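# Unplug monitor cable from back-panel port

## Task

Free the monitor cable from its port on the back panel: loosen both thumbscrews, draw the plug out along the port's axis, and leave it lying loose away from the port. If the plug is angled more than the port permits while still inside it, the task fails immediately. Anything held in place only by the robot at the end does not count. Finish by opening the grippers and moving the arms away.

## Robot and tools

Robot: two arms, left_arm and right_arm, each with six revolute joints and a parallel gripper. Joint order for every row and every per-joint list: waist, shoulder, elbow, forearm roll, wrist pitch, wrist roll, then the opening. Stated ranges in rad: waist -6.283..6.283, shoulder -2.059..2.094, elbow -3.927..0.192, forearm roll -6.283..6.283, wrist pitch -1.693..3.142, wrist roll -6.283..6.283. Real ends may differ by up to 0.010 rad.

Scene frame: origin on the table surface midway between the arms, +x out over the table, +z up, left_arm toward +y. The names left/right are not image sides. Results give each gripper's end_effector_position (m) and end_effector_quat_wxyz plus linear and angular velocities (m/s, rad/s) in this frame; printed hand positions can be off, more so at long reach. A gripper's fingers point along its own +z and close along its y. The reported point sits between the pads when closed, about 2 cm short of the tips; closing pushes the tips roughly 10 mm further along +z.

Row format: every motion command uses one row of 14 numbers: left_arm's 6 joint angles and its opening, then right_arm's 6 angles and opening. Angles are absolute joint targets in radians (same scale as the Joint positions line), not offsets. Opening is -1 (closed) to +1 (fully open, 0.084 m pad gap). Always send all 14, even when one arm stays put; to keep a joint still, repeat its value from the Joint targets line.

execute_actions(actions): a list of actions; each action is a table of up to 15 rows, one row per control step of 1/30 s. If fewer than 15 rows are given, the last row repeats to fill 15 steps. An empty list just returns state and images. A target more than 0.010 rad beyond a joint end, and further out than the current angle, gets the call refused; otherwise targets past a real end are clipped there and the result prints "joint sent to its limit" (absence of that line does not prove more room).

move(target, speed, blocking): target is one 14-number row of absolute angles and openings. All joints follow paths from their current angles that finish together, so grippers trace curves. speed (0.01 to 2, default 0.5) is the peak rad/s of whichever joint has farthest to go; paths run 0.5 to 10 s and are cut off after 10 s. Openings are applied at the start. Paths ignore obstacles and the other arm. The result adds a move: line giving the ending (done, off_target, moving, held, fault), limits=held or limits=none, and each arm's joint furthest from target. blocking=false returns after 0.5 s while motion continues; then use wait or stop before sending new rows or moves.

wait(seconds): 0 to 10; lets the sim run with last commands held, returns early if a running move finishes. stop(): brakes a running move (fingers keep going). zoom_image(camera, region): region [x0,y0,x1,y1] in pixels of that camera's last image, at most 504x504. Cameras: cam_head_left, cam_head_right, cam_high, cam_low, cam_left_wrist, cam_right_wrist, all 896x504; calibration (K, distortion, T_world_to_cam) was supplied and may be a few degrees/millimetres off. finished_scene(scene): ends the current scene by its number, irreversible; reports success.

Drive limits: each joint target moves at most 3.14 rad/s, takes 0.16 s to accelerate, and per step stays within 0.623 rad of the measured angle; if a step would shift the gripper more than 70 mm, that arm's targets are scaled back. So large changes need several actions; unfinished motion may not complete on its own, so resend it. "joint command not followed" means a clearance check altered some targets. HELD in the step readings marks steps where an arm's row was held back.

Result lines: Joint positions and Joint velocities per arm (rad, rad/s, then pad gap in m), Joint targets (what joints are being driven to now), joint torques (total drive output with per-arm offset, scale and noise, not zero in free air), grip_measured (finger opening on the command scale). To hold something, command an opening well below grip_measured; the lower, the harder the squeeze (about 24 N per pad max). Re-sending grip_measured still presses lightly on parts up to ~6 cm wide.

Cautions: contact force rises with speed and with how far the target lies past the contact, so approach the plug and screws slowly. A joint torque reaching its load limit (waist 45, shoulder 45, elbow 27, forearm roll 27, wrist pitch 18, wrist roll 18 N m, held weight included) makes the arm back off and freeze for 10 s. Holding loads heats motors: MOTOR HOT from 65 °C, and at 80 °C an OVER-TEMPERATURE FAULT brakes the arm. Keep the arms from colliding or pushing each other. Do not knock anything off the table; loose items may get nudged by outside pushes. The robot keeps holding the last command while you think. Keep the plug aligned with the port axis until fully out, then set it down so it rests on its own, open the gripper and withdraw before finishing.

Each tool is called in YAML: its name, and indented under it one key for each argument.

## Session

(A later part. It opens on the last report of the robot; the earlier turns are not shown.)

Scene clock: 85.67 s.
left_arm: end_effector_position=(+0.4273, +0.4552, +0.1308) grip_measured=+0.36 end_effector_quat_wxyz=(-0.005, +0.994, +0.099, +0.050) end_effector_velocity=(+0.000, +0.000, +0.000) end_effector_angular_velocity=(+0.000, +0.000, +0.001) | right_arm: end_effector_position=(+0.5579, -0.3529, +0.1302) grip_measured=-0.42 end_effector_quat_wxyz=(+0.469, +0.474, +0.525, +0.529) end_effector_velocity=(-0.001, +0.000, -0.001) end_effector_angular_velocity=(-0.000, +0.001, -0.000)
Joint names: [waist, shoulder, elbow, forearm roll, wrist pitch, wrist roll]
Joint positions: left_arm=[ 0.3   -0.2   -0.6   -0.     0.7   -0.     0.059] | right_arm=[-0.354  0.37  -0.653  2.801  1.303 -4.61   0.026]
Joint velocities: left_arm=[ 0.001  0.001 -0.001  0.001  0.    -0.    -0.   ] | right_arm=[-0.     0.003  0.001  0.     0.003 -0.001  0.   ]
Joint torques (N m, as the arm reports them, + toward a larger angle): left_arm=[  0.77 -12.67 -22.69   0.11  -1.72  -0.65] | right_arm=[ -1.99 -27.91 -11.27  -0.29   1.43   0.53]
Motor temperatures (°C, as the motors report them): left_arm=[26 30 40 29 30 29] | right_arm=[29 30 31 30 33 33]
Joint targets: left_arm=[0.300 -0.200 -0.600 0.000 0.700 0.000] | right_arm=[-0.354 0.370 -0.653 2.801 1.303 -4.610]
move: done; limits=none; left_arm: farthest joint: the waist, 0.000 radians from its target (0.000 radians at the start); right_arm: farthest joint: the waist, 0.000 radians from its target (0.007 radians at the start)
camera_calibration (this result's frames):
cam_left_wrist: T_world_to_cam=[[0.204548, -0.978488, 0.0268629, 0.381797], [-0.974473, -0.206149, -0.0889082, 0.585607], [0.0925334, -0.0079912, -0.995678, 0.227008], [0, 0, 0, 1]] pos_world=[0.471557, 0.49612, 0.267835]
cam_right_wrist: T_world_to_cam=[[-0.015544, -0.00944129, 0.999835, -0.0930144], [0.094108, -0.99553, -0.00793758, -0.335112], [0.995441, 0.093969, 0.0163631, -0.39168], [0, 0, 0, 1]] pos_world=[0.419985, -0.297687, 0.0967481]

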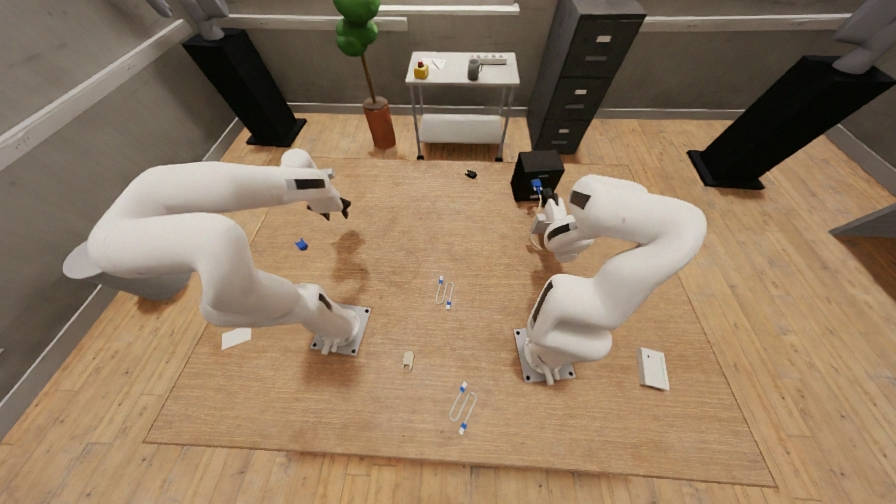

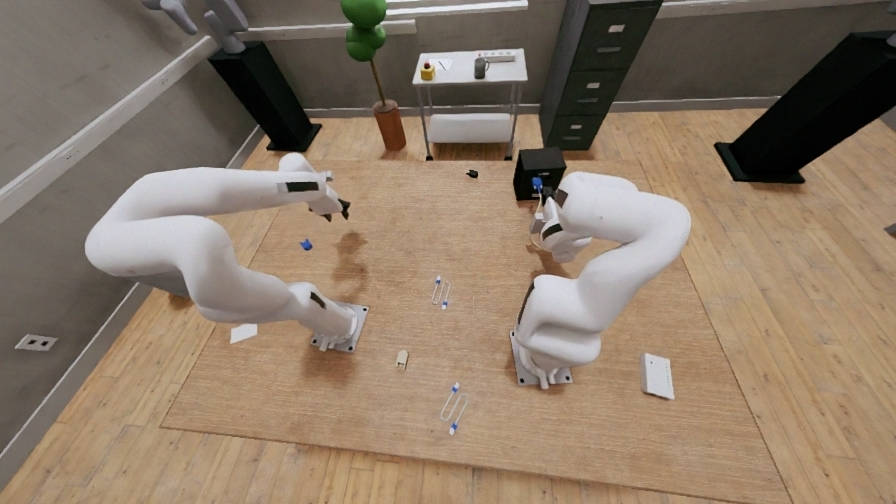

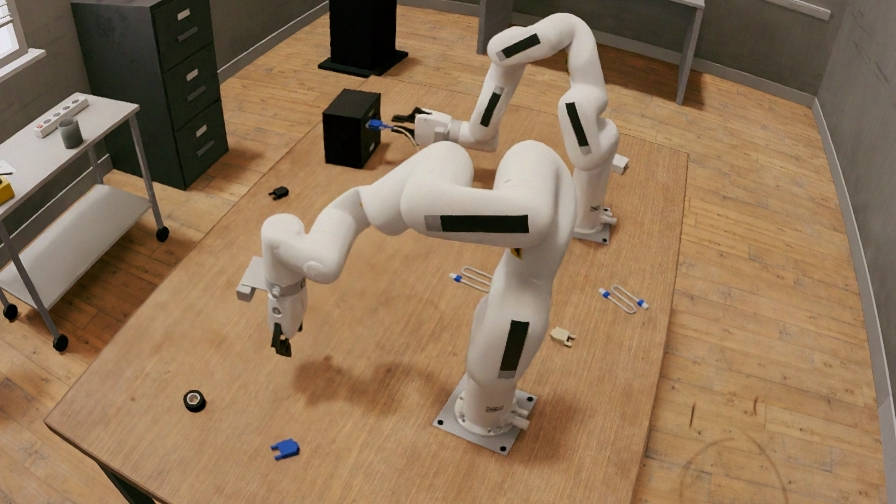

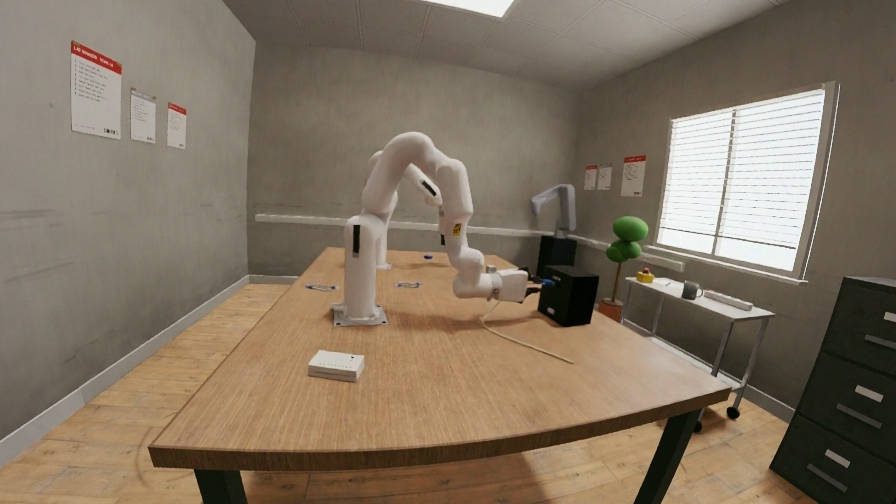

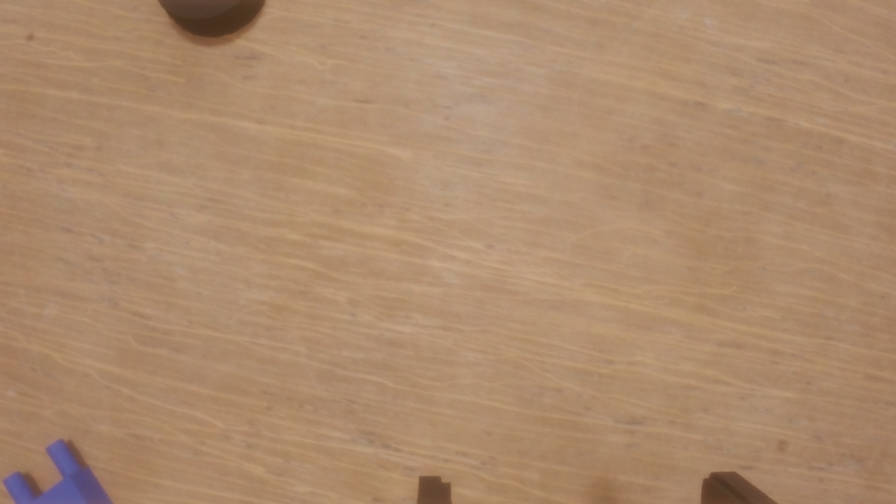

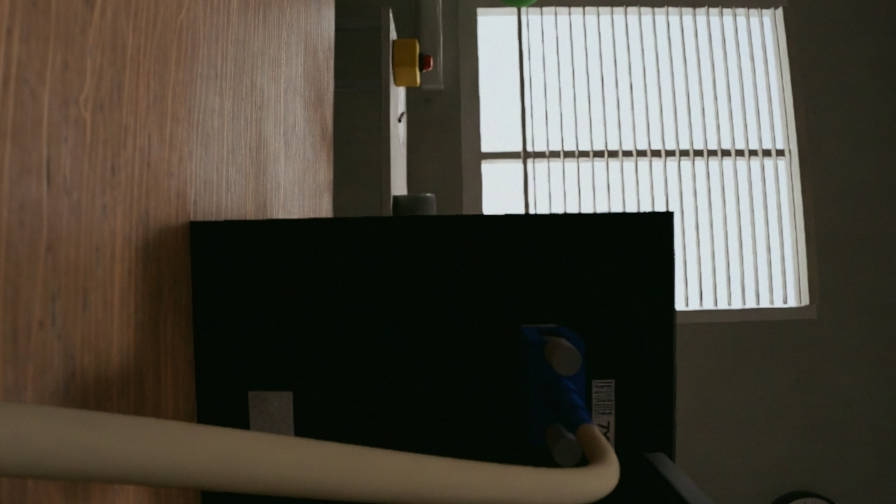

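move:
  target: [0.3,-0.2,-0.6,0,0.7,0,0.37,-0.333,0.412,-0.73,2.819,1.269,-4.61,-0.4]
  speed: 0.08

move:
  target: [0.3,-0.2,-0.6,0,0.7,0,0.37,-0.333,0.412,-0.73,2.819,1.269,-4.61,-1]

Scene clock: 96.73 s.
left_arm: end_effector_position=(+0.4273, +0.4552, +0.1308) grip_measured=+0.36 end_effector_quat_wxyz=(-0.005, +0.994, +0.099, +0.050) end_effector_velocity=(+0.000, +0.000, +0.000) end_effector_angular_velocity=(-0.000, +0.000, -0.000) | right_arm: end_effector_position=(+0.5797, -0.3507, +0.1297) grip_measured=-0.42 end_effector_quat_wxyz=(+0.471, +0.472, +0.526, +0.528) end_effector_velocity=(+0.001, -0.000, -0.000) end_effector_angular_velocity=(-0.001, +0.000, -0.001)
Joint names: [waist, shoulder, elbow, forearm roll, wrist pitch, wrist roll]
Joint positions: left_arm=[ 0.3   -0.2   -0.6    0.     0.7   -0.     0.059] | right_arm=[-0.333  0.412 -0.73   2.819  1.269 -4.61   0.026]
Joint velocities: left_arm=[-0.     0.    -0.001 -0.     0.     0.    -0.   ] | right_arm=[ 0.     0.002 -0.002  0.001 -0.    -0.001  0.   ]
Joint torques (N m, as the arm reports them, + toward a larger angle): left_arm=[  0.85 -12.96 -22.45   0.49  -1.56  -0.93] | right_arm=[ -1.95 -28.72 -11.51   0.13   1.37   0.49]
Motor temperatures (°C, as the motors report them): left_arm=[26 30 40 29 30 29] | right_arm=[29 30 31 30 33 33]
Joint targets: left_arm=[0.300 -0.200 -0.600 0.000 0.700 0.000] | right_arm=[-0.333 0.412 -0.730 2.819 1.269 -4.610]
move: done; limits=none; left_arm: farthest joint: the waist, 0.000 radians from its target (0.000 radians at the start); right_arm: farthest joint: the waist, 0.000 radians from its target (0.021 radians at the start)
camera_calibration (this result's frames):
cam_left_wrist: T_world_to_cam=[[0.204547, -0.978488, 0.0268628, 0.381797], [-0.974473, -0.206149, -0.0889083, 0.585607], [0.0925334, -0.00799113, -0.995678, 0.227008], [0, 0, 0, 1]] pos_world=[0.471557, 0.49612, 0.267835]
cam_right_wrist: T_world_to_cam=[[-0.0167753, -0.00388788, 0.999852, -0.0895252], [0.0946354, -0.995509, -0.00228323, -0.33593], [0.995371, 0.094583, 0.0170679, -0.413397], [0, 0, 0, 1]] pos_world=[0.441772, -0.29567, 0.0958007]

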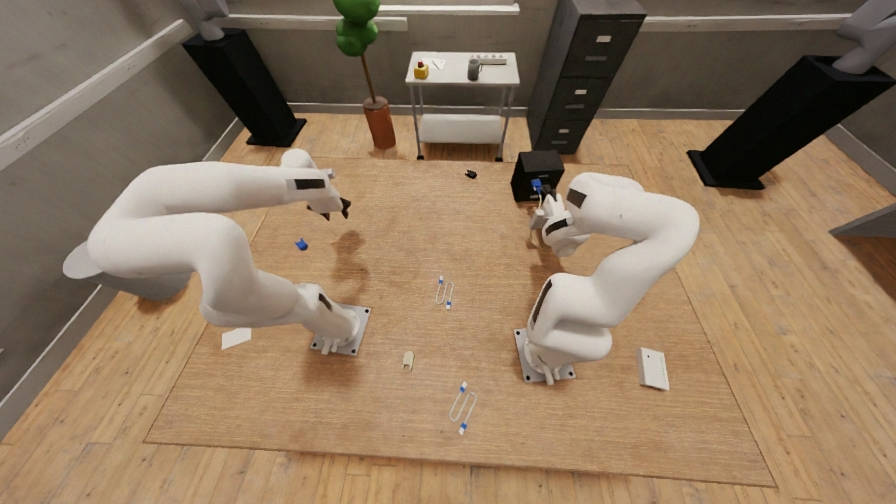

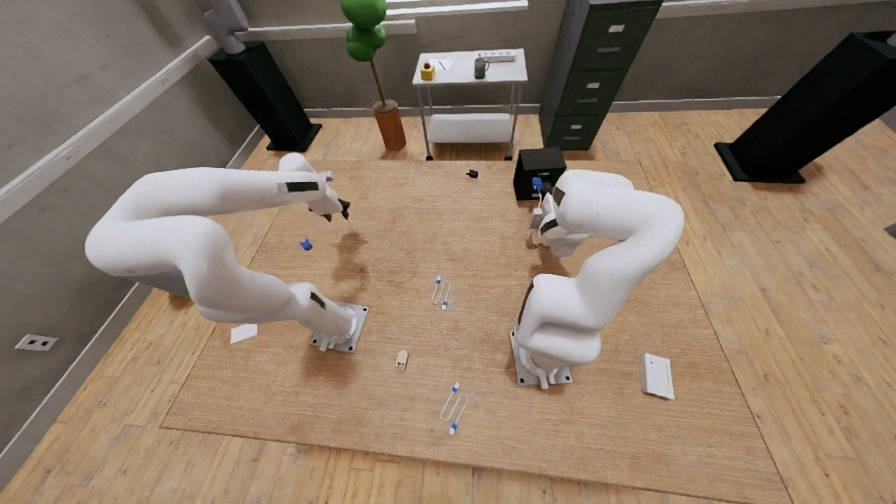

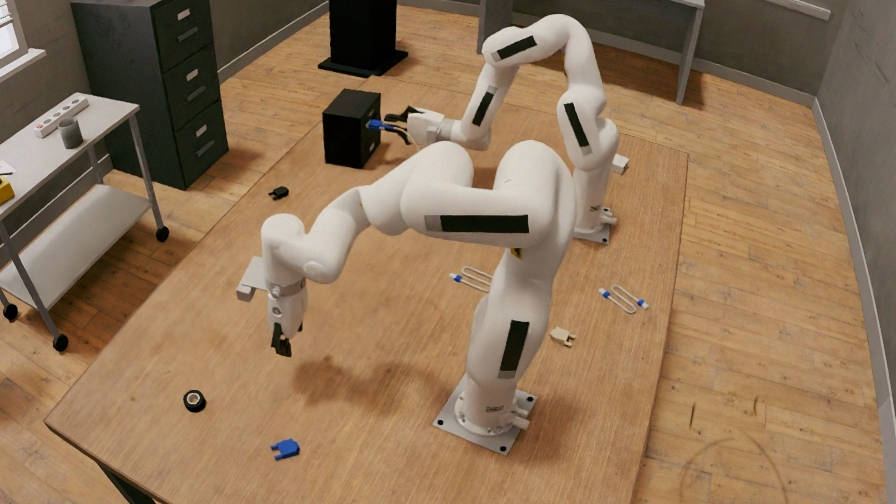

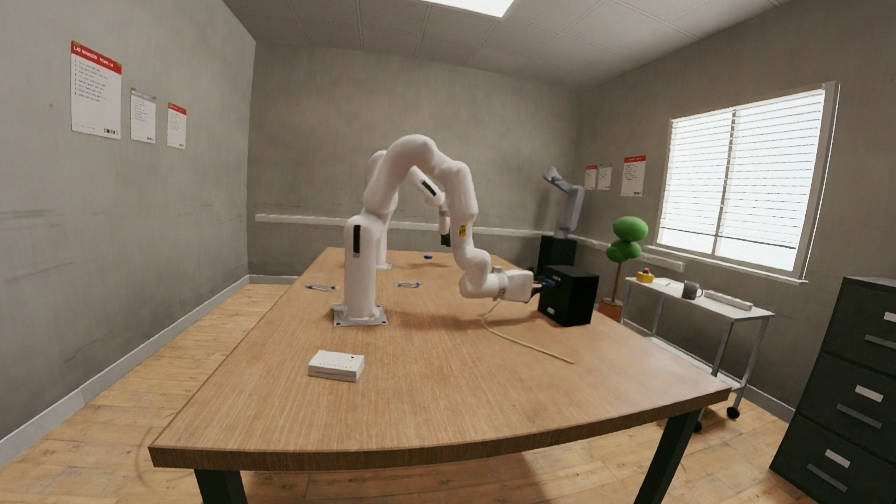

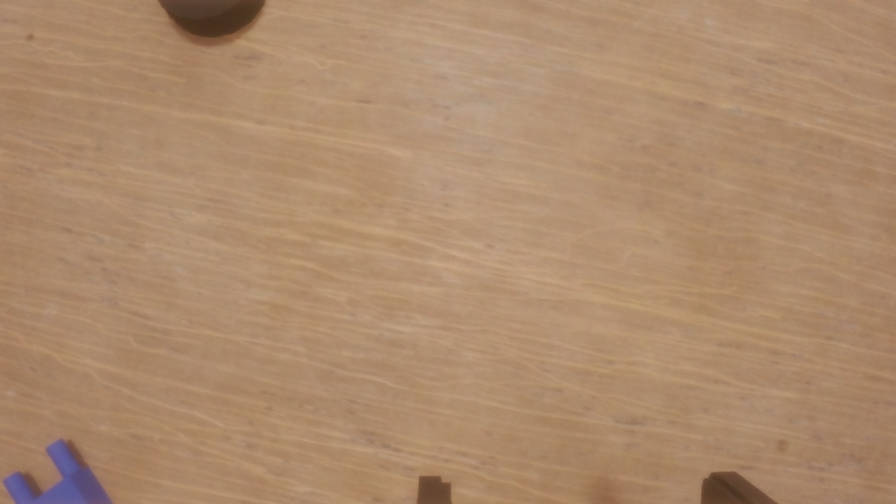

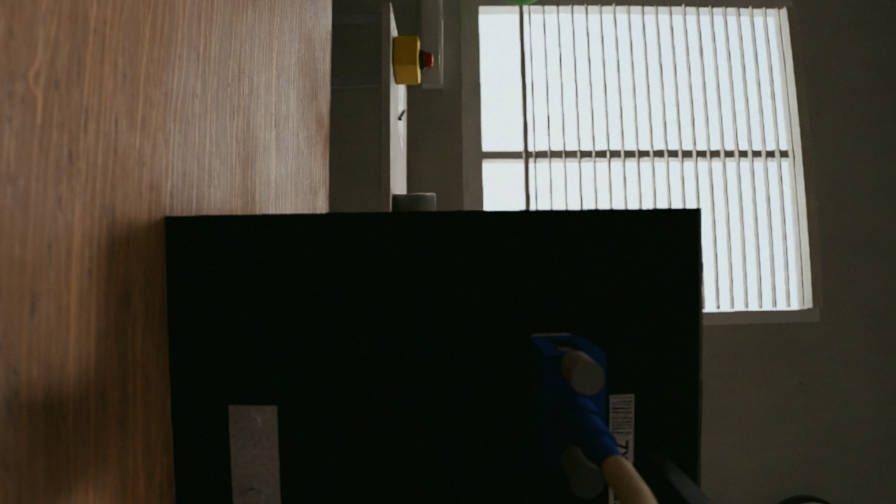

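Scene clock: 97.43 s.
left_arm: end_effector_position=(+0.4273, +0.4552, +0.1308) grip_measured=+0.36 end_effector_quat_wxyz=(-0.005, +0.994, +0.099, +0.050) end_effector_velocity=(-0.000, +0.000, -0.000) end_effector_angular_velocity=(-0.000, +0.001, +0.000) | right_arm: end_effector_position=(+0.5797, -0.3506, +0.1295) grip_measured=-0.85 end_effector_quat_wxyz=(+0.471, +0.472, +0.526, +0.528) end_effector_velocity=(+0.000, +0.000, +0.000) end_effector_angular_velocity=(+0.000, -0.000, +0.000)
Joint names: [waist, shoulder, elbow, forearm roll, wrist pitch, wrist roll]
Joint positions: left_arm=[ 0.3   -0.2   -0.6    0.     0.7   -0.     0.059] | right_arm=[-0.333  0.412 -0.73   2.819  1.269 -4.61   0.007]
Joint velocities: left_arm=[ 0.001  0.     0.    -0.     0.     0.001 -0.   ] | right_arm=[ 0.001 -0.001  0.     0.    -0.     0.    -0.   ]
Joint torques (N m, as the arm reports them, + toward a larger angle): left_arm=[  0.05 -13.55 -22.54   0.12  -1.77  -0.55] | right_arm=[ -1.47 -31.24 -11.67  -0.33   1.93   0.4 ]
Motor temperatures (°C, as the motors report them): left_arm=[26 30 40 29 30 29] | right_arm=[29 30 31 30 33 33]
Joint targets: left_arm=[0.300 -0.200 -0.600 0.000 0.700 0.000] | right_arm=[-0.333 0.412 -0.730 2.819 1.269 -4.610]
move: done; limits=none; left_arm: farthest joint: the waist, 0.000 radians from its target (0.000 radians at the start); right_arm: farthest joint: the waist, 0.000 radians from its target (0.000 radians at the start)
camera_calibration (this result's frames):
cam_left_wrist: T_world_to_cam=[[0.204548, -0.978488, 0.0268628, 0.381797], [-0.974473, -0.206149, -0.0889082, 0.585607], [0.0925333, -0.00799114, -0.995678, 0.227008], [0, 0, 0, 1]] pos_world=[0.471557, 0.49612, 0.267835]
cam_right_wrist: T_world_to_cam=[[-0.0163647, -0.00388815, 0.999859, -0.0895868], [0.0946105, -0.995512, -0.00232276, -0.335903], [0.99538, 0.0945591, 0.0166591, -0.413365], [0, 0, 0, 1]] pos_world=[0.441769, -0.295657, 0.0956802]

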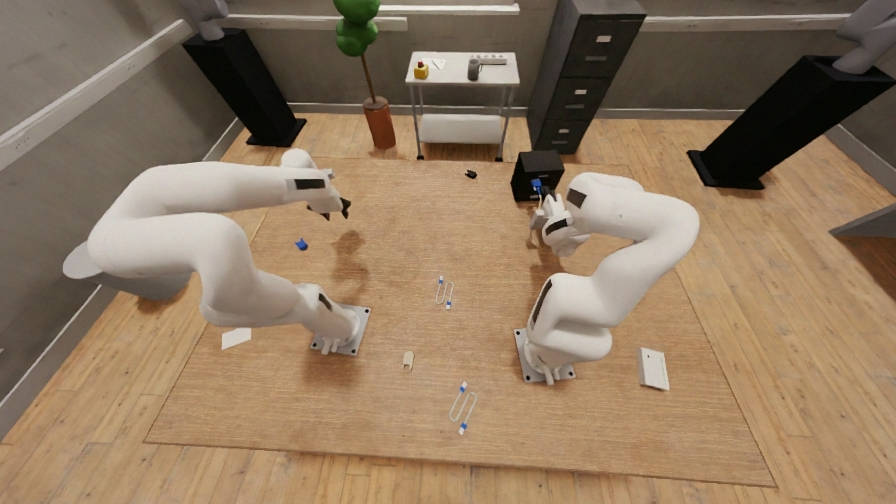

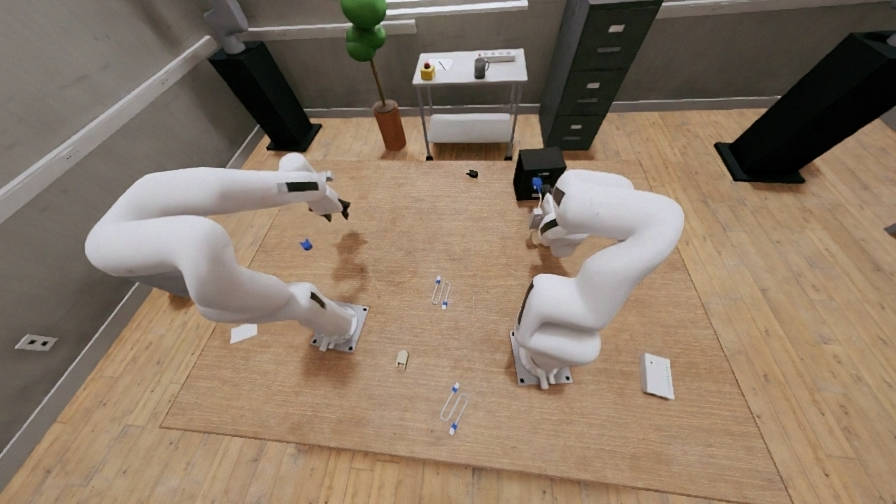

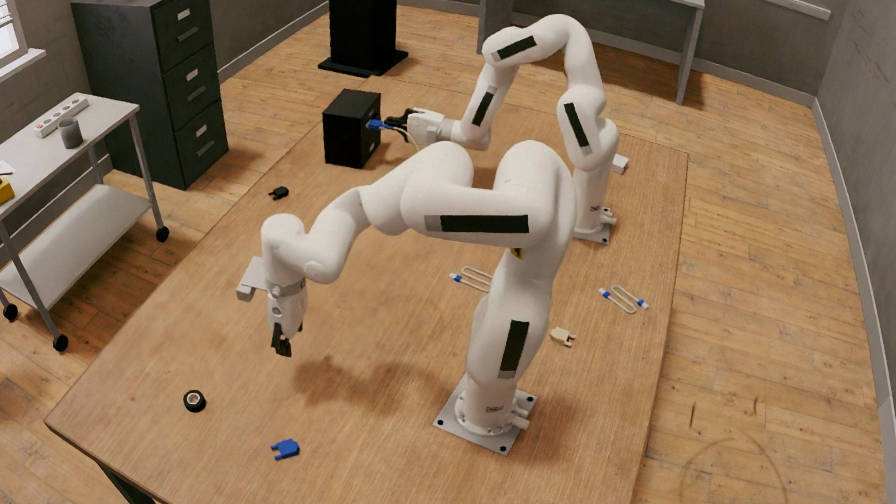

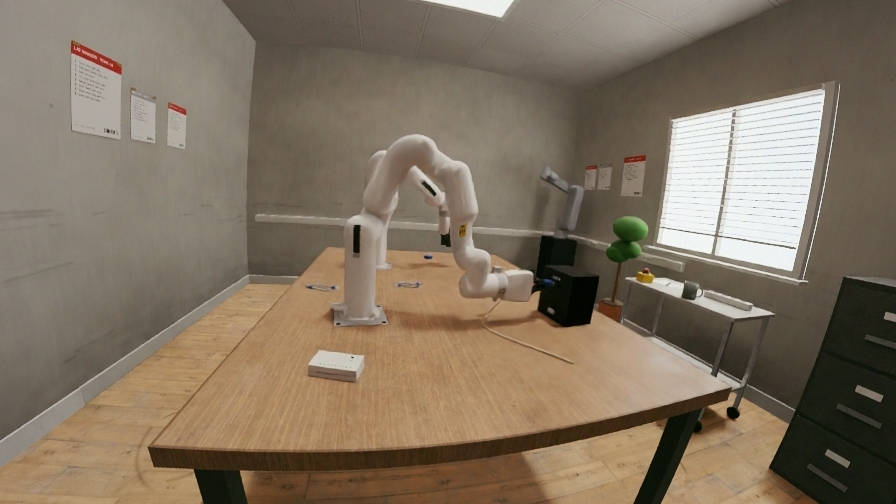

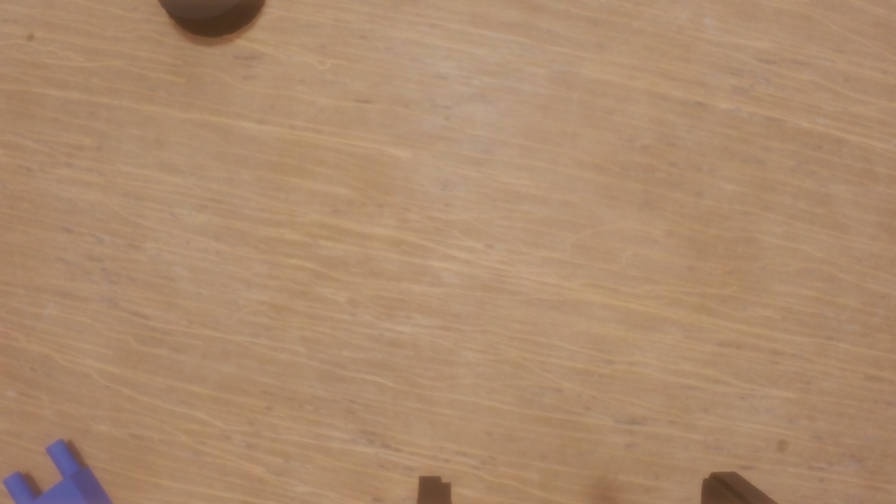

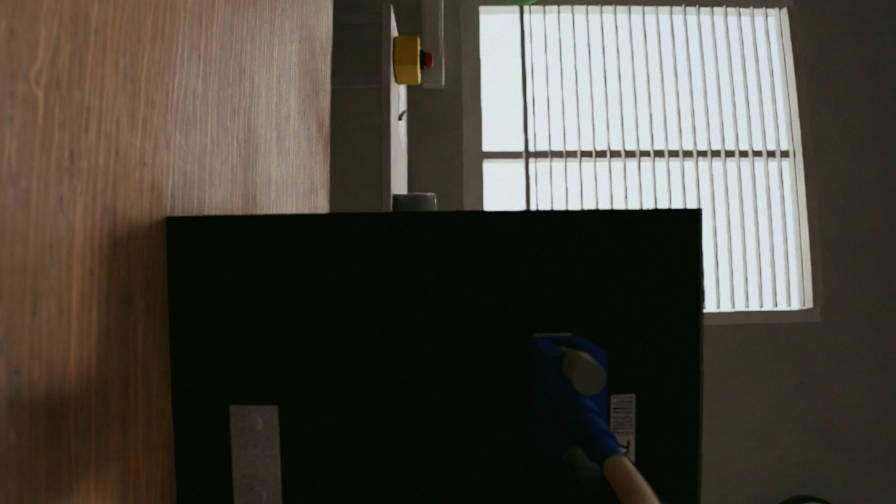

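execute_actions:
  actions:
    - [[0.3,-0.2,-0.6,0,0.7,0,0.37,-0.333,0.4078,-0.7292,2.819,1.2655,-4.76,-1]]
    - [[0.3,-0.2,-0.6,0,0.7,0,0.37,-0.333,0.4025,-0.7285,2.819,1.261,-4.91,-1]]
    - [[0.3,-0.2,-0.6,0,0.7,0,0.37,-0.333,0.4025,-0.7285,2.819,1.261,-4.91,-0.5]]
    - [[0.3,-0.2,-0.6,0,0.7,0,0.37,-0.333,0.4235,-0.7315,2.819,1.279,-4.31,-0.5]]
    - [[0.3,-0.2,-0.6,0,0.7,0,0.37,-0.333,0.4235,-0.7315,2.819,1.279,-4.31,-1]]
    - [[0.3,-0.2,-0.6,0,0.7,0,0.37,-0.333,0.4165,-0.7305,2.819,1.273,-4.51,-1]]
    - [[0.3,-0.2,-0.6,0,0.7,0,0.37,-0.333,0.4095,-0.7295,2.819,1.267,-4.71,-1]]
    - [[0.3,-0.2,-0.6,0,0.7,0,0.37,-0.333,0.4025,-0.7285,2.819,1.261,-4.91,-1]]
    - [[0.3,-0.2,-0.6,0,0.7,0,0.37,-0.333,0.4025,-0.7285,2.819,1.261,-4.91,-0.5]]
    - [[0.3,-0.2,-0.6,0,0.7,0,0.37,-0.333,0.4235,-0.7315,2.819,1.279,-4.31,-0.5]]
    - [[0.3,-0.2,-0.6,0,0.7,0,0.37,-0.333,0.4235,-0.7315,2.819,1.279,-4.31,-1]]
    - [[0.3,-0.2,-0.6,0,0.7,0,0.37,-0.333,0.4165,-0.7305,2.819,1.273,-4.51,-1]]
    - [[0.3,-0.2,-0.6,0,0.7,0,0.37,-0.333,0.4095,-0.7295,2.819,1.267,-4.71,-1]]
    - [[0.3,-0.2,-0.6,0,0.7,0,0.37,-0.333,0.4025,-0.7285,2.819,1.261,-4.91,-1]]
    - [[0.3,-0.2,-0.6,0,0.7,0,0.37,-0.333,0.4025,-0.7285,2.819,1.261,-4.91,-0.5]]
    - [[0.3,-0.2,-0.6,0,0.7,0,0.37,-0.333,0.4235,-0.7315,2.819,1.279,-4.31,-0.5]]
    - [[0.3,-0.2,-0.6,0,0.7,0,0.37,-0.333,0.4235,-0.7315,2.819,1.279,-4.31,-1]]
    - [[0.3,-0.2,-0.6,0,0.7,0,0.37,-0.333,0.4165,-0.7305,2.819,1.273,-4.51,-1]]
    - [[0.3,-0.2,-0.6,0,0.7,0,0.37,-0.333,0.4095,-0.7295,2.819,1.267,-4.71,-1]]
    - [[0.3,-0.2,-0.6,0,0.7,0,0.37,-0.333,0.4025,-0.7285,2.819,1.261,-4.91,-1]]
    - [[0.3,-0.2,-0.6,0,0.7,0,0.37,-0.333,0.4025,-0.7285,2.819,1.261,-4.91,-0.4]]
    - [[0.3,-0.2,-0.6,0,0.7,0,0.37,-0.333,0.413,-0.73,2.819,1.27,-4.61,-0.4]]
    - [[0.3,-0.2,-0.6,0,0.7,0,0.37,-0.344,0.391,-0.691,2.81,1.286,-4.61,-0.4]]
    - [[0.3,-0.2,-0.6,0,0.7,0,0.37,-0.354,0.37,-0.653,2.801,1.303,-4.61,-0.4]]

Scene clock: 136.80 s.
left_arm: end_effector_position=(+0.4273, +0.4552, +0.1308) grip_measured=+0.36 end_effector_quat_wxyz=(-0.005, +0.994, +0.099, +0.050) end_effector_velocity=(-0.000, +0.000, -0.000) end_effector_angular_velocity=(+0.000, -0.000, +0.000) | right_arm: end_effector_position=(+0.5579, -0.3529, +0.1300) grip_measured=-0.42 end_effector_quat_wxyz=(+0.469, +0.474, +0.525, +0.529) end_effector_velocity=(-0.001, -0.000, +0.001) end_effector_angular_velocity=(+0.001, -0.001, +0.000)
Joint names: [waist, shoulder, elbow, forearm roll, wrist pitch, wrist roll]
Joint positions: left_arm=[ 0.3   -0.2   -0.6    0.     0.7    0.     0.059] | right_arm=[-0.354  0.37  -0.653  2.801  1.303 -4.61   0.026]
Joint velocities: left_arm=[ 0.    -0.     0.001  0.    -0.001 -0.     0.   ] | right_arm=[-0.001 -0.003  0.003 -0.001  0.001  0.001 -0.   ]
Joint torques (N m, as the arm reports them, + toward a larger angle): left_arm=[  0.69 -12.94 -22.26   0.24  -1.55  -0.82] | right_arm=[ -1.55 -27.34 -11.16   0.12   1.7    0.52]
Motor temperatures (°C, as the motors report them): left_arm=[26 30 40 29 30 29] | right_arm=[29 30 31 30 33 33]
Joint targets: left_arm=[0.300 -0.200 -0.600 0.000 0.700 0.000] | right_arm=[-0.354 0.370 -0.653 2.801 1.303 -4.610]
Step readings (joint positions; steps 1 to 15: 1st action; 16 to 30: 2nd action; 31 to 45: 3rd action; 46 to 60: 4th action; 61 to 75: 5th action; 76 to 90: 6th action; 91 to 105: 7th action; 106 to 120: 8th action; 121 to 135: 9th action; 136 to 150: 10th action; 151 to 165: 11th action; 166 to 180: 12th action; 181 to 195: 13th action):
0: left_arm=[0.300 -0.200 -0.600 0.000 0.700 0.000] | right_arm=[-0.333 0.412 -0.730 2.819 1.269 -4.610]
1: left_arm=[0.300 -0.200 -0.600 -0.000 0.700 0.000] | right_arm=[-0.333 0.412 -0.730 2.819 1.269 -4.611]
2: left_arm=[0.300 -0.200 -0.600 0.000 0.700 -0.000] | right_arm=[-0.333 0.412 -0.730 2.819 1.269 -4.617]
4: left_arm=[0.300 -0.200 -0.600 0.000 0.700 0.000] | right_arm=[-0.333 0.410 -0.730 2.819 1.268 -4.663]
8: left_arm=[0.300 -0.200 -0.600 -0.000 0.700 0.000] | right_arm=[-0.333 0.408 -0.729 2.819 1.267 -4.739]
15: left_arm=[0.300 -0.200 -0.600 -0.000 0.700 0.000] | right_arm=[-0.333 0.407 -0.729 2.819 1.266 -4.758]
16: left_arm=[0.300 -0.200 -0.600 -0.000 0.700 0.000] | right_arm=[-0.333 0.407 -0.729 2.819 1.266 -4.760]
17: left_arm=[0.300 -0.200 -0.600 -0.000 0.700 0.000] | right_arm=[-0.333 0.407 -0.729 2.819 1.266 -4.767]
19: left_arm=[0.300 -0.200 -0.600 0.000 0.700 -0.000] | right_arm=[-0.333 0.406 -0.729 2.819 1.265 -4.813]
23: left_arm=[0.300 -0.200 -0.600 0.000 0.700 0.000] | right_arm=[-0.332 0.403 -0.728 2.819 1.262 -4.889]
30: left_arm=[0.300 -0.200 -0.600 0.000 0.700 0.000] | right_arm=[-0.332 0.402 -0.728 2.819 1.261 -4.908]
31: left_arm=[0.300 -0.200 -0.600 -0.000 0.700 -0.000] | right_arm=[-0.333 0.402 -0.728 2.819 1.261 -4.909]
32: left_arm=[0.300 -0.200 -0.600 0.000 0.700 -0.000] | right_arm=[-0.333 0.403 -0.729 2.819 1.261 -4.909]
34: left_arm=[0.300 -0.200 -0.600 -0.000 0.700 -0.000] | right_arm=[-0.334 0.402 -0.730 2.820 1.261 -4.910]
38: left_arm=[0.300 -0.200 -0.600 0.000 0.700 0.000] | right_arm=[-0.334 0.403 -0.729 2.819 1.261 -4.910]
45: left_arm=[0.300 -0.200 -0.600 0.000 0.700 -0.000] | right_arm=[-0.333 0.403 -0.729 2.819 1.261 -4.910]
46: left_arm=[0.300 -0.200 -0.600 0.000 0.700 -0.000] | right_arm=[-0.333 0.403 -0.729 2.819 1.261 -4.909]
47: left_arm=[0.300 -0.200 -0.600 -0.000 0.700 -0.000] | right_arm=[-0.333 0.403 -0.729 2.819 1.261 -4.903]
49: left_arm=[0.300 -0.200 -0.600 0.000 0.700 0.000] | right_arm=[-0.333 0.404 -0.729 2.819 1.263 -4.852]
53: left_arm=[0.300 -0.200 -0.600 -0.000 0.700 -0.000] | right_arm=[-0.333 0.414 -0.730 2.819 1.271 -4.578]
60: left_arm=[0.300 -0.200 -0.600 0.000 0.700 -0.000] | right_arm=[-0.333 0.423 -0.731 2.819 1.278 -4.330]
61: left_arm=[0.300 -0.200 -0.600 0.000 0.700 -0.000] | right_arm=[-0.333 0.423 -0.731 2.819 1.279 -4.324]
62: left_arm=[0.300 -0.200 -0.600 0.000 0.700 0.000] | right_arm=[-0.333 0.423 -0.732 2.819 1.279 -4.320]
64: left_arm=[0.300 -0.200 -0.600 0.000 0.700 -0.000] | right_arm=[-0.333 0.423 -0.732 2.819 1.279 -4.315]
68: left_arm=[0.300 -0.200 -0.600 -0.000 0.700 0.000] | right_arm=[-0.333 0.423 -0.732 2.819 1.279 -4.311]
75: left_arm=[0.300 -0.200 -0.600 0.000 0.700 0.000] | right_arm=[-0.333 0.424 -0.732 2.819 1.279 -4.310]
76: left_arm=[0.300 -0.200 -0.600 0.000 0.700 -0.000] | right_arm=[-0.333 0.424 -0.732 2.819 1.279 -4.311]
77: left_arm=[0.300 -0.200 -0.600 -0.000 0.700 -0.000] | right_arm=[-0.333 0.423 -0.732 2.819 1.279 -4.317]
79: left_arm=[0.300 -0.200 -0.600 -0.000 0.700 0.000] | right_arm=[-0.333 0.422 -0.731 2.819 1.277 -4.367]
83: left_arm=[0.300 -0.200 -0.600 0.000 0.700 0.000] | right_arm=[-0.333 0.417 -0.730 2.819 1.274 -4.477]
90: left_arm=[0.300 -0.200 -0.600 0.000 0.700 0.000] | right_arm=[-0.333 0.417 -0.730 2.819 1.273 -4.508]
91: left_arm=[0.300 -0.200 -0.600 0.000 0.700 0.000] | right_arm=[-0.333 0.416 -0.730 2.819 1.273 -4.509]
92: left_arm=[0.300 -0.200 -0.600 0.000 0.700 -0.000] | right_arm=[-0.333 0.416 -0.730 2.819 1.273 -4.516]
94: left_arm=[0.300 -0.200 -0.600 -0.000 0.700 0.000] | right_arm=[-0.333 0.415 -0.730 2.819 1.271 -4.566]
98: left_arm=[0.300 -0.200 -0.600 -0.000 0.700 -0.000] | right_arm=[-0.333 0.410 -0.729 2.819 1.268 -4.677]
105: left_arm=[0.300 -0.200 -0.600 0.000 0.700 0.000] | right_arm=[-0.333 0.409 -0.729 2.819 1.267 -4.708]
106: left_arm=[0.300 -0.200 -0.600 0.000 0.700 -0.000] | right_arm=[-0.333 0.409 -0.729 2.819 1.267 -4.709]
107: left_arm=[0.300 -0.200 -0.600 -0.000 0.700 0.000] | right_arm=[-0.333 0.409 -0.729 2.819 1.267 -4.716]
109: left_arm=[0.300 -0.200 -0.600 0.000 0.700 0.000] | right_arm=[-0.333 0.408 -0.729 2.819 1.266 -4.766]
113: left_arm=[0.300 -0.200 -0.600 0.000 0.700 -0.000] | right_arm=[-0.332 0.403 -0.728 2.819 1.262 -4.877]
120: left_arm=[0.300 -0.200 -0.600 -0.000 0.700 0.000] | right_arm=[-0.332 0.402 -0.728 2.819 1.261 -4.908]
121: left_arm=[0.300 -0.200 -0.600 -0.000 0.700 0.000] | right_arm=[-0.333 0.403 -0.728 2.819 1.261 -4.908]
122: left_arm=[0.300 -0.200 -0.600 -0.000 0.700 -0.000] | right_arm=[-0.333 0.403 -0.729 2.819 1.261 -4.909]
124: left_arm=[0.300 -0.200 -0.600 -0.000 0.700 0.000] | right_arm=[-0.334 0.403 -0.730 2.820 1.260 -4.909]
128: left_arm=[0.300 -0.200 -0.600 -0.000 0.700 -0.000] | right_arm=[-0.334 0.403 -0.729 2.819 1.261 -4.910]
135: left_arm=[0.300 -0.200 -0.600 0.000 0.700 -0.000] | right_arm=[-0.333 0.403 -0.729 2.819 1.261 -4.910]
136: left_arm=[0.300 -0.200 -0.600 0.000 0.700 -0.000] | right_arm=[-0.333 0.403 -0.729 2.819 1.261 -4.909]
137: left_arm=[0.300 -0.200 -0.600 0.000 0.700 0.000] | right_arm=[-0.333 0.403 -0.729 2.819 1.261 -4.903]
139: left_arm=[0.300 -0.200 -0.600 -0.000 0.700 -0.000] | right_arm=[-0.333 0.404 -0.729 2.819 1.263 -4.852]
143: left_arm=[0.300 -0.200 -0.600 0.000 0.700 -0.000] | right_arm=[-0.333 0.414 -0.730 2.819 1.271 -4.578]
150: left_arm=[0.300 -0.200 -0.600 0.000 0.700 -0.000] | right_arm=[-0.333 0.423 -0.731 2.819 1.278 -4.330]
151: left_arm=[0.300 -0.200 -0.600 0.000 0.700 -0.000] | right_arm=[-0.333 0.423 -0.731 2.819 1.279 -4.324]
152: left_arm=[0.300 -0.200 -0.600 0.000 0.700 -0.000] | right_arm=[-0.333 0.423 -0.732 2.819 1.279 -4.320]
154: left_arm=[0.300 -0.200 -0.600 -0.000 0.700 0.000] | right_arm=[-0.333 0.423 -0.732 2.819 1.279 -4.315]
158: left_arm=[0.300 -0.200 -0.600 -0.000 0.700 -0.000] | right_arm=[-0.333 0.423 -0.732 2.819 1.279 -4.311]
165: left_arm=[0.300 -0.200 -0.600 -0.000 0.700 0.000] | right_arm=[-0.333 0.424 -0.732 2.819 1.279 -4.310]
166: left_arm=[0.300 -0.200 -0.600 0.000 0.700 -0.000] | right_arm=[-0.333 0.424 -0.732 2.819 1.279 -4.311]
167: left_arm=[0.300 -0.200 -0.600 0.000 0.700 0.000] | right_arm=[-0.333 0.423 -0.732 2.819 1.279 -4.317]
169: left_arm=[0.300 -0.200 -0.600 -0.000 0.700 0.000] | right_arm=[-0.333 0.422 -0.731 2.819 1.277 -4.367]
173: left_arm=[0.300 -0.200 -0.600 0.000 0.700 0.000] | right_arm=[-0.333 0.417 -0.730 2.819 1.274 -4.477]
180: left_arm=[0.300 -0.200 -0.600 -0.000 0.700 0.000] | right_arm=[-0.333 0.417 -0.730 2.819 1.273 -4.508]
181: left_arm=[0.300 -0.200 -0.600 0.000 0.700 0.000] | right_arm=[-0.333 0.416 -0.730 2.819 1.273 -4.509]
182: left_arm=[0.300 -0.200 -0.600 -0.000 0.700 0.000] | right_arm=[-0.333 0.416 -0.730 2.819 1.273 -4.516]
184: left_arm=[0.300 -0.200 -0.600 -0.000 0.700 -0.000] | right_arm=[-0.333 0.415 -0.730 2.819 1.271 -4.566]
Lines left out of this list: 57.
camera_calibration (this result's frames):
cam_left_wrist: T_world_to_cam=[[0.204547, -0.978488, 0.0268627, 0.381797], [-0.974473, -0.206149, -0.088908, 0.585607], [0.0925331, -0.00799112, -0.995678, 0.227008], [0, 0, 0, 1]] pos_world=[0.471557, 0.49612, 0.267835]
cam_right_wrist: T_world_to_cam=[[-0.0152614, -0.00954278, 0.999838, -0.0929797], [0.0941482, -0.995526, -0.00806455, -0.335084], [0.995441, 0.0940099, 0.0160916, -0.391655], [0, 0, 0, 1]] pos_world=[0.419998, -0.297653, 0.0965647]

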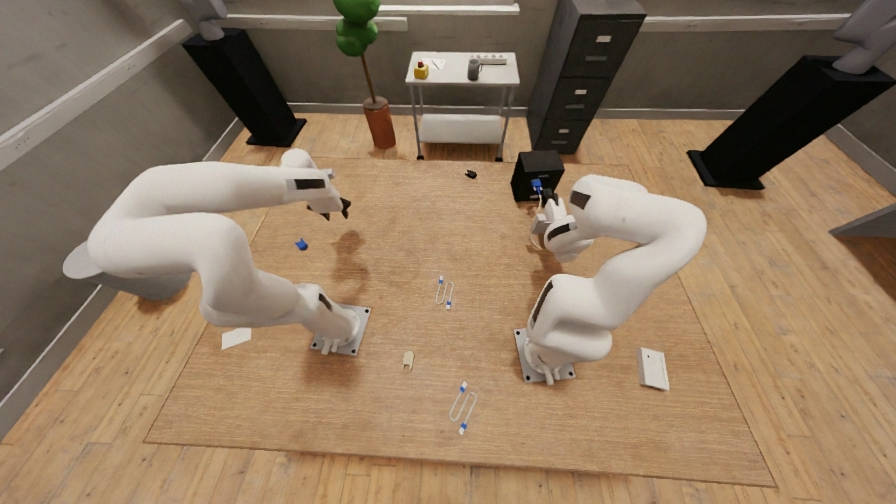

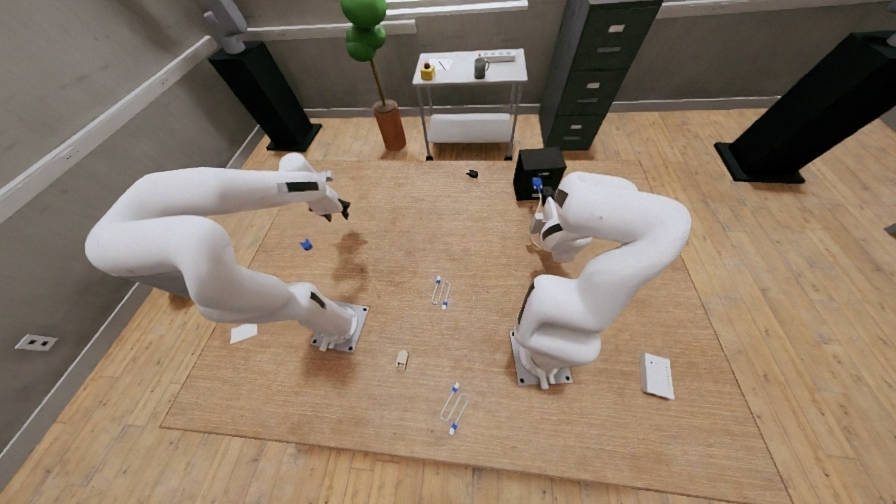

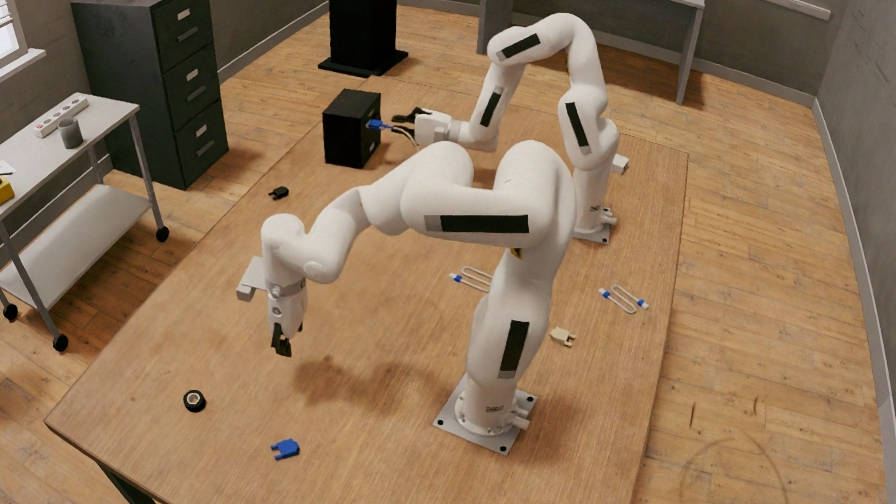

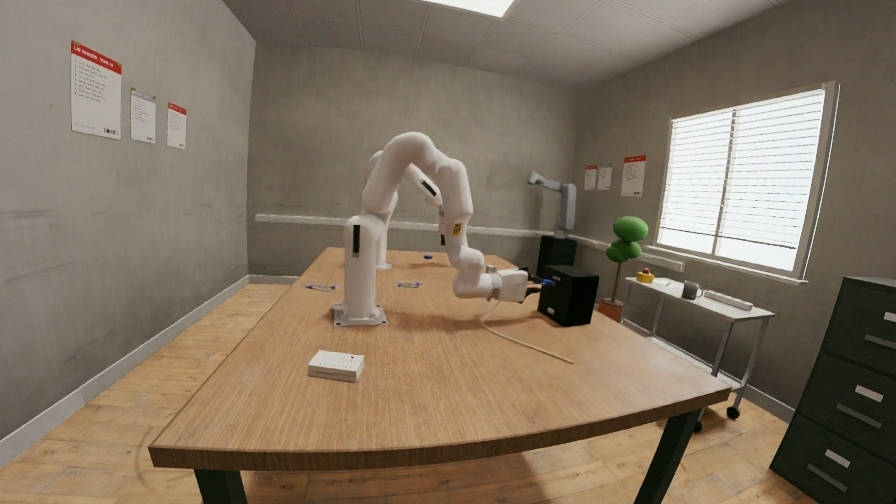

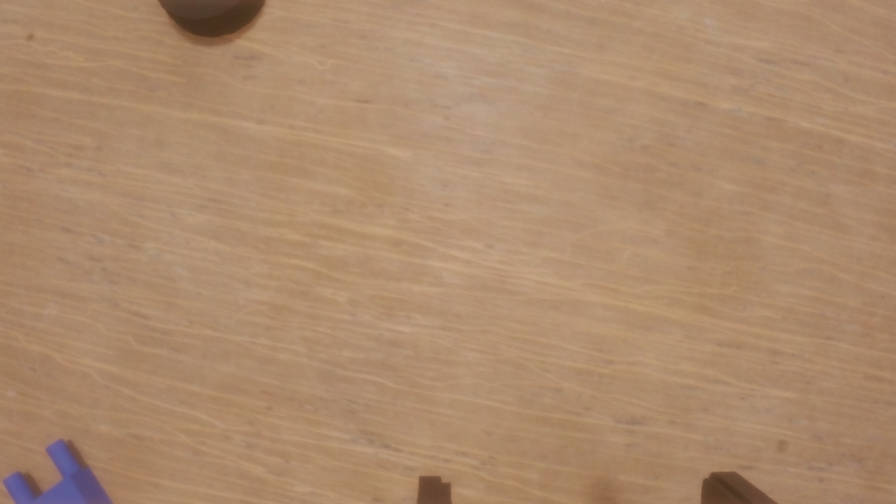

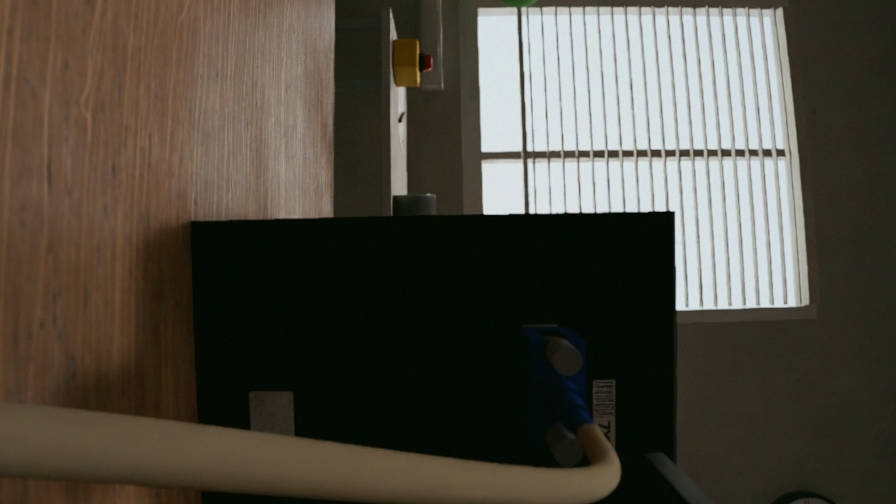

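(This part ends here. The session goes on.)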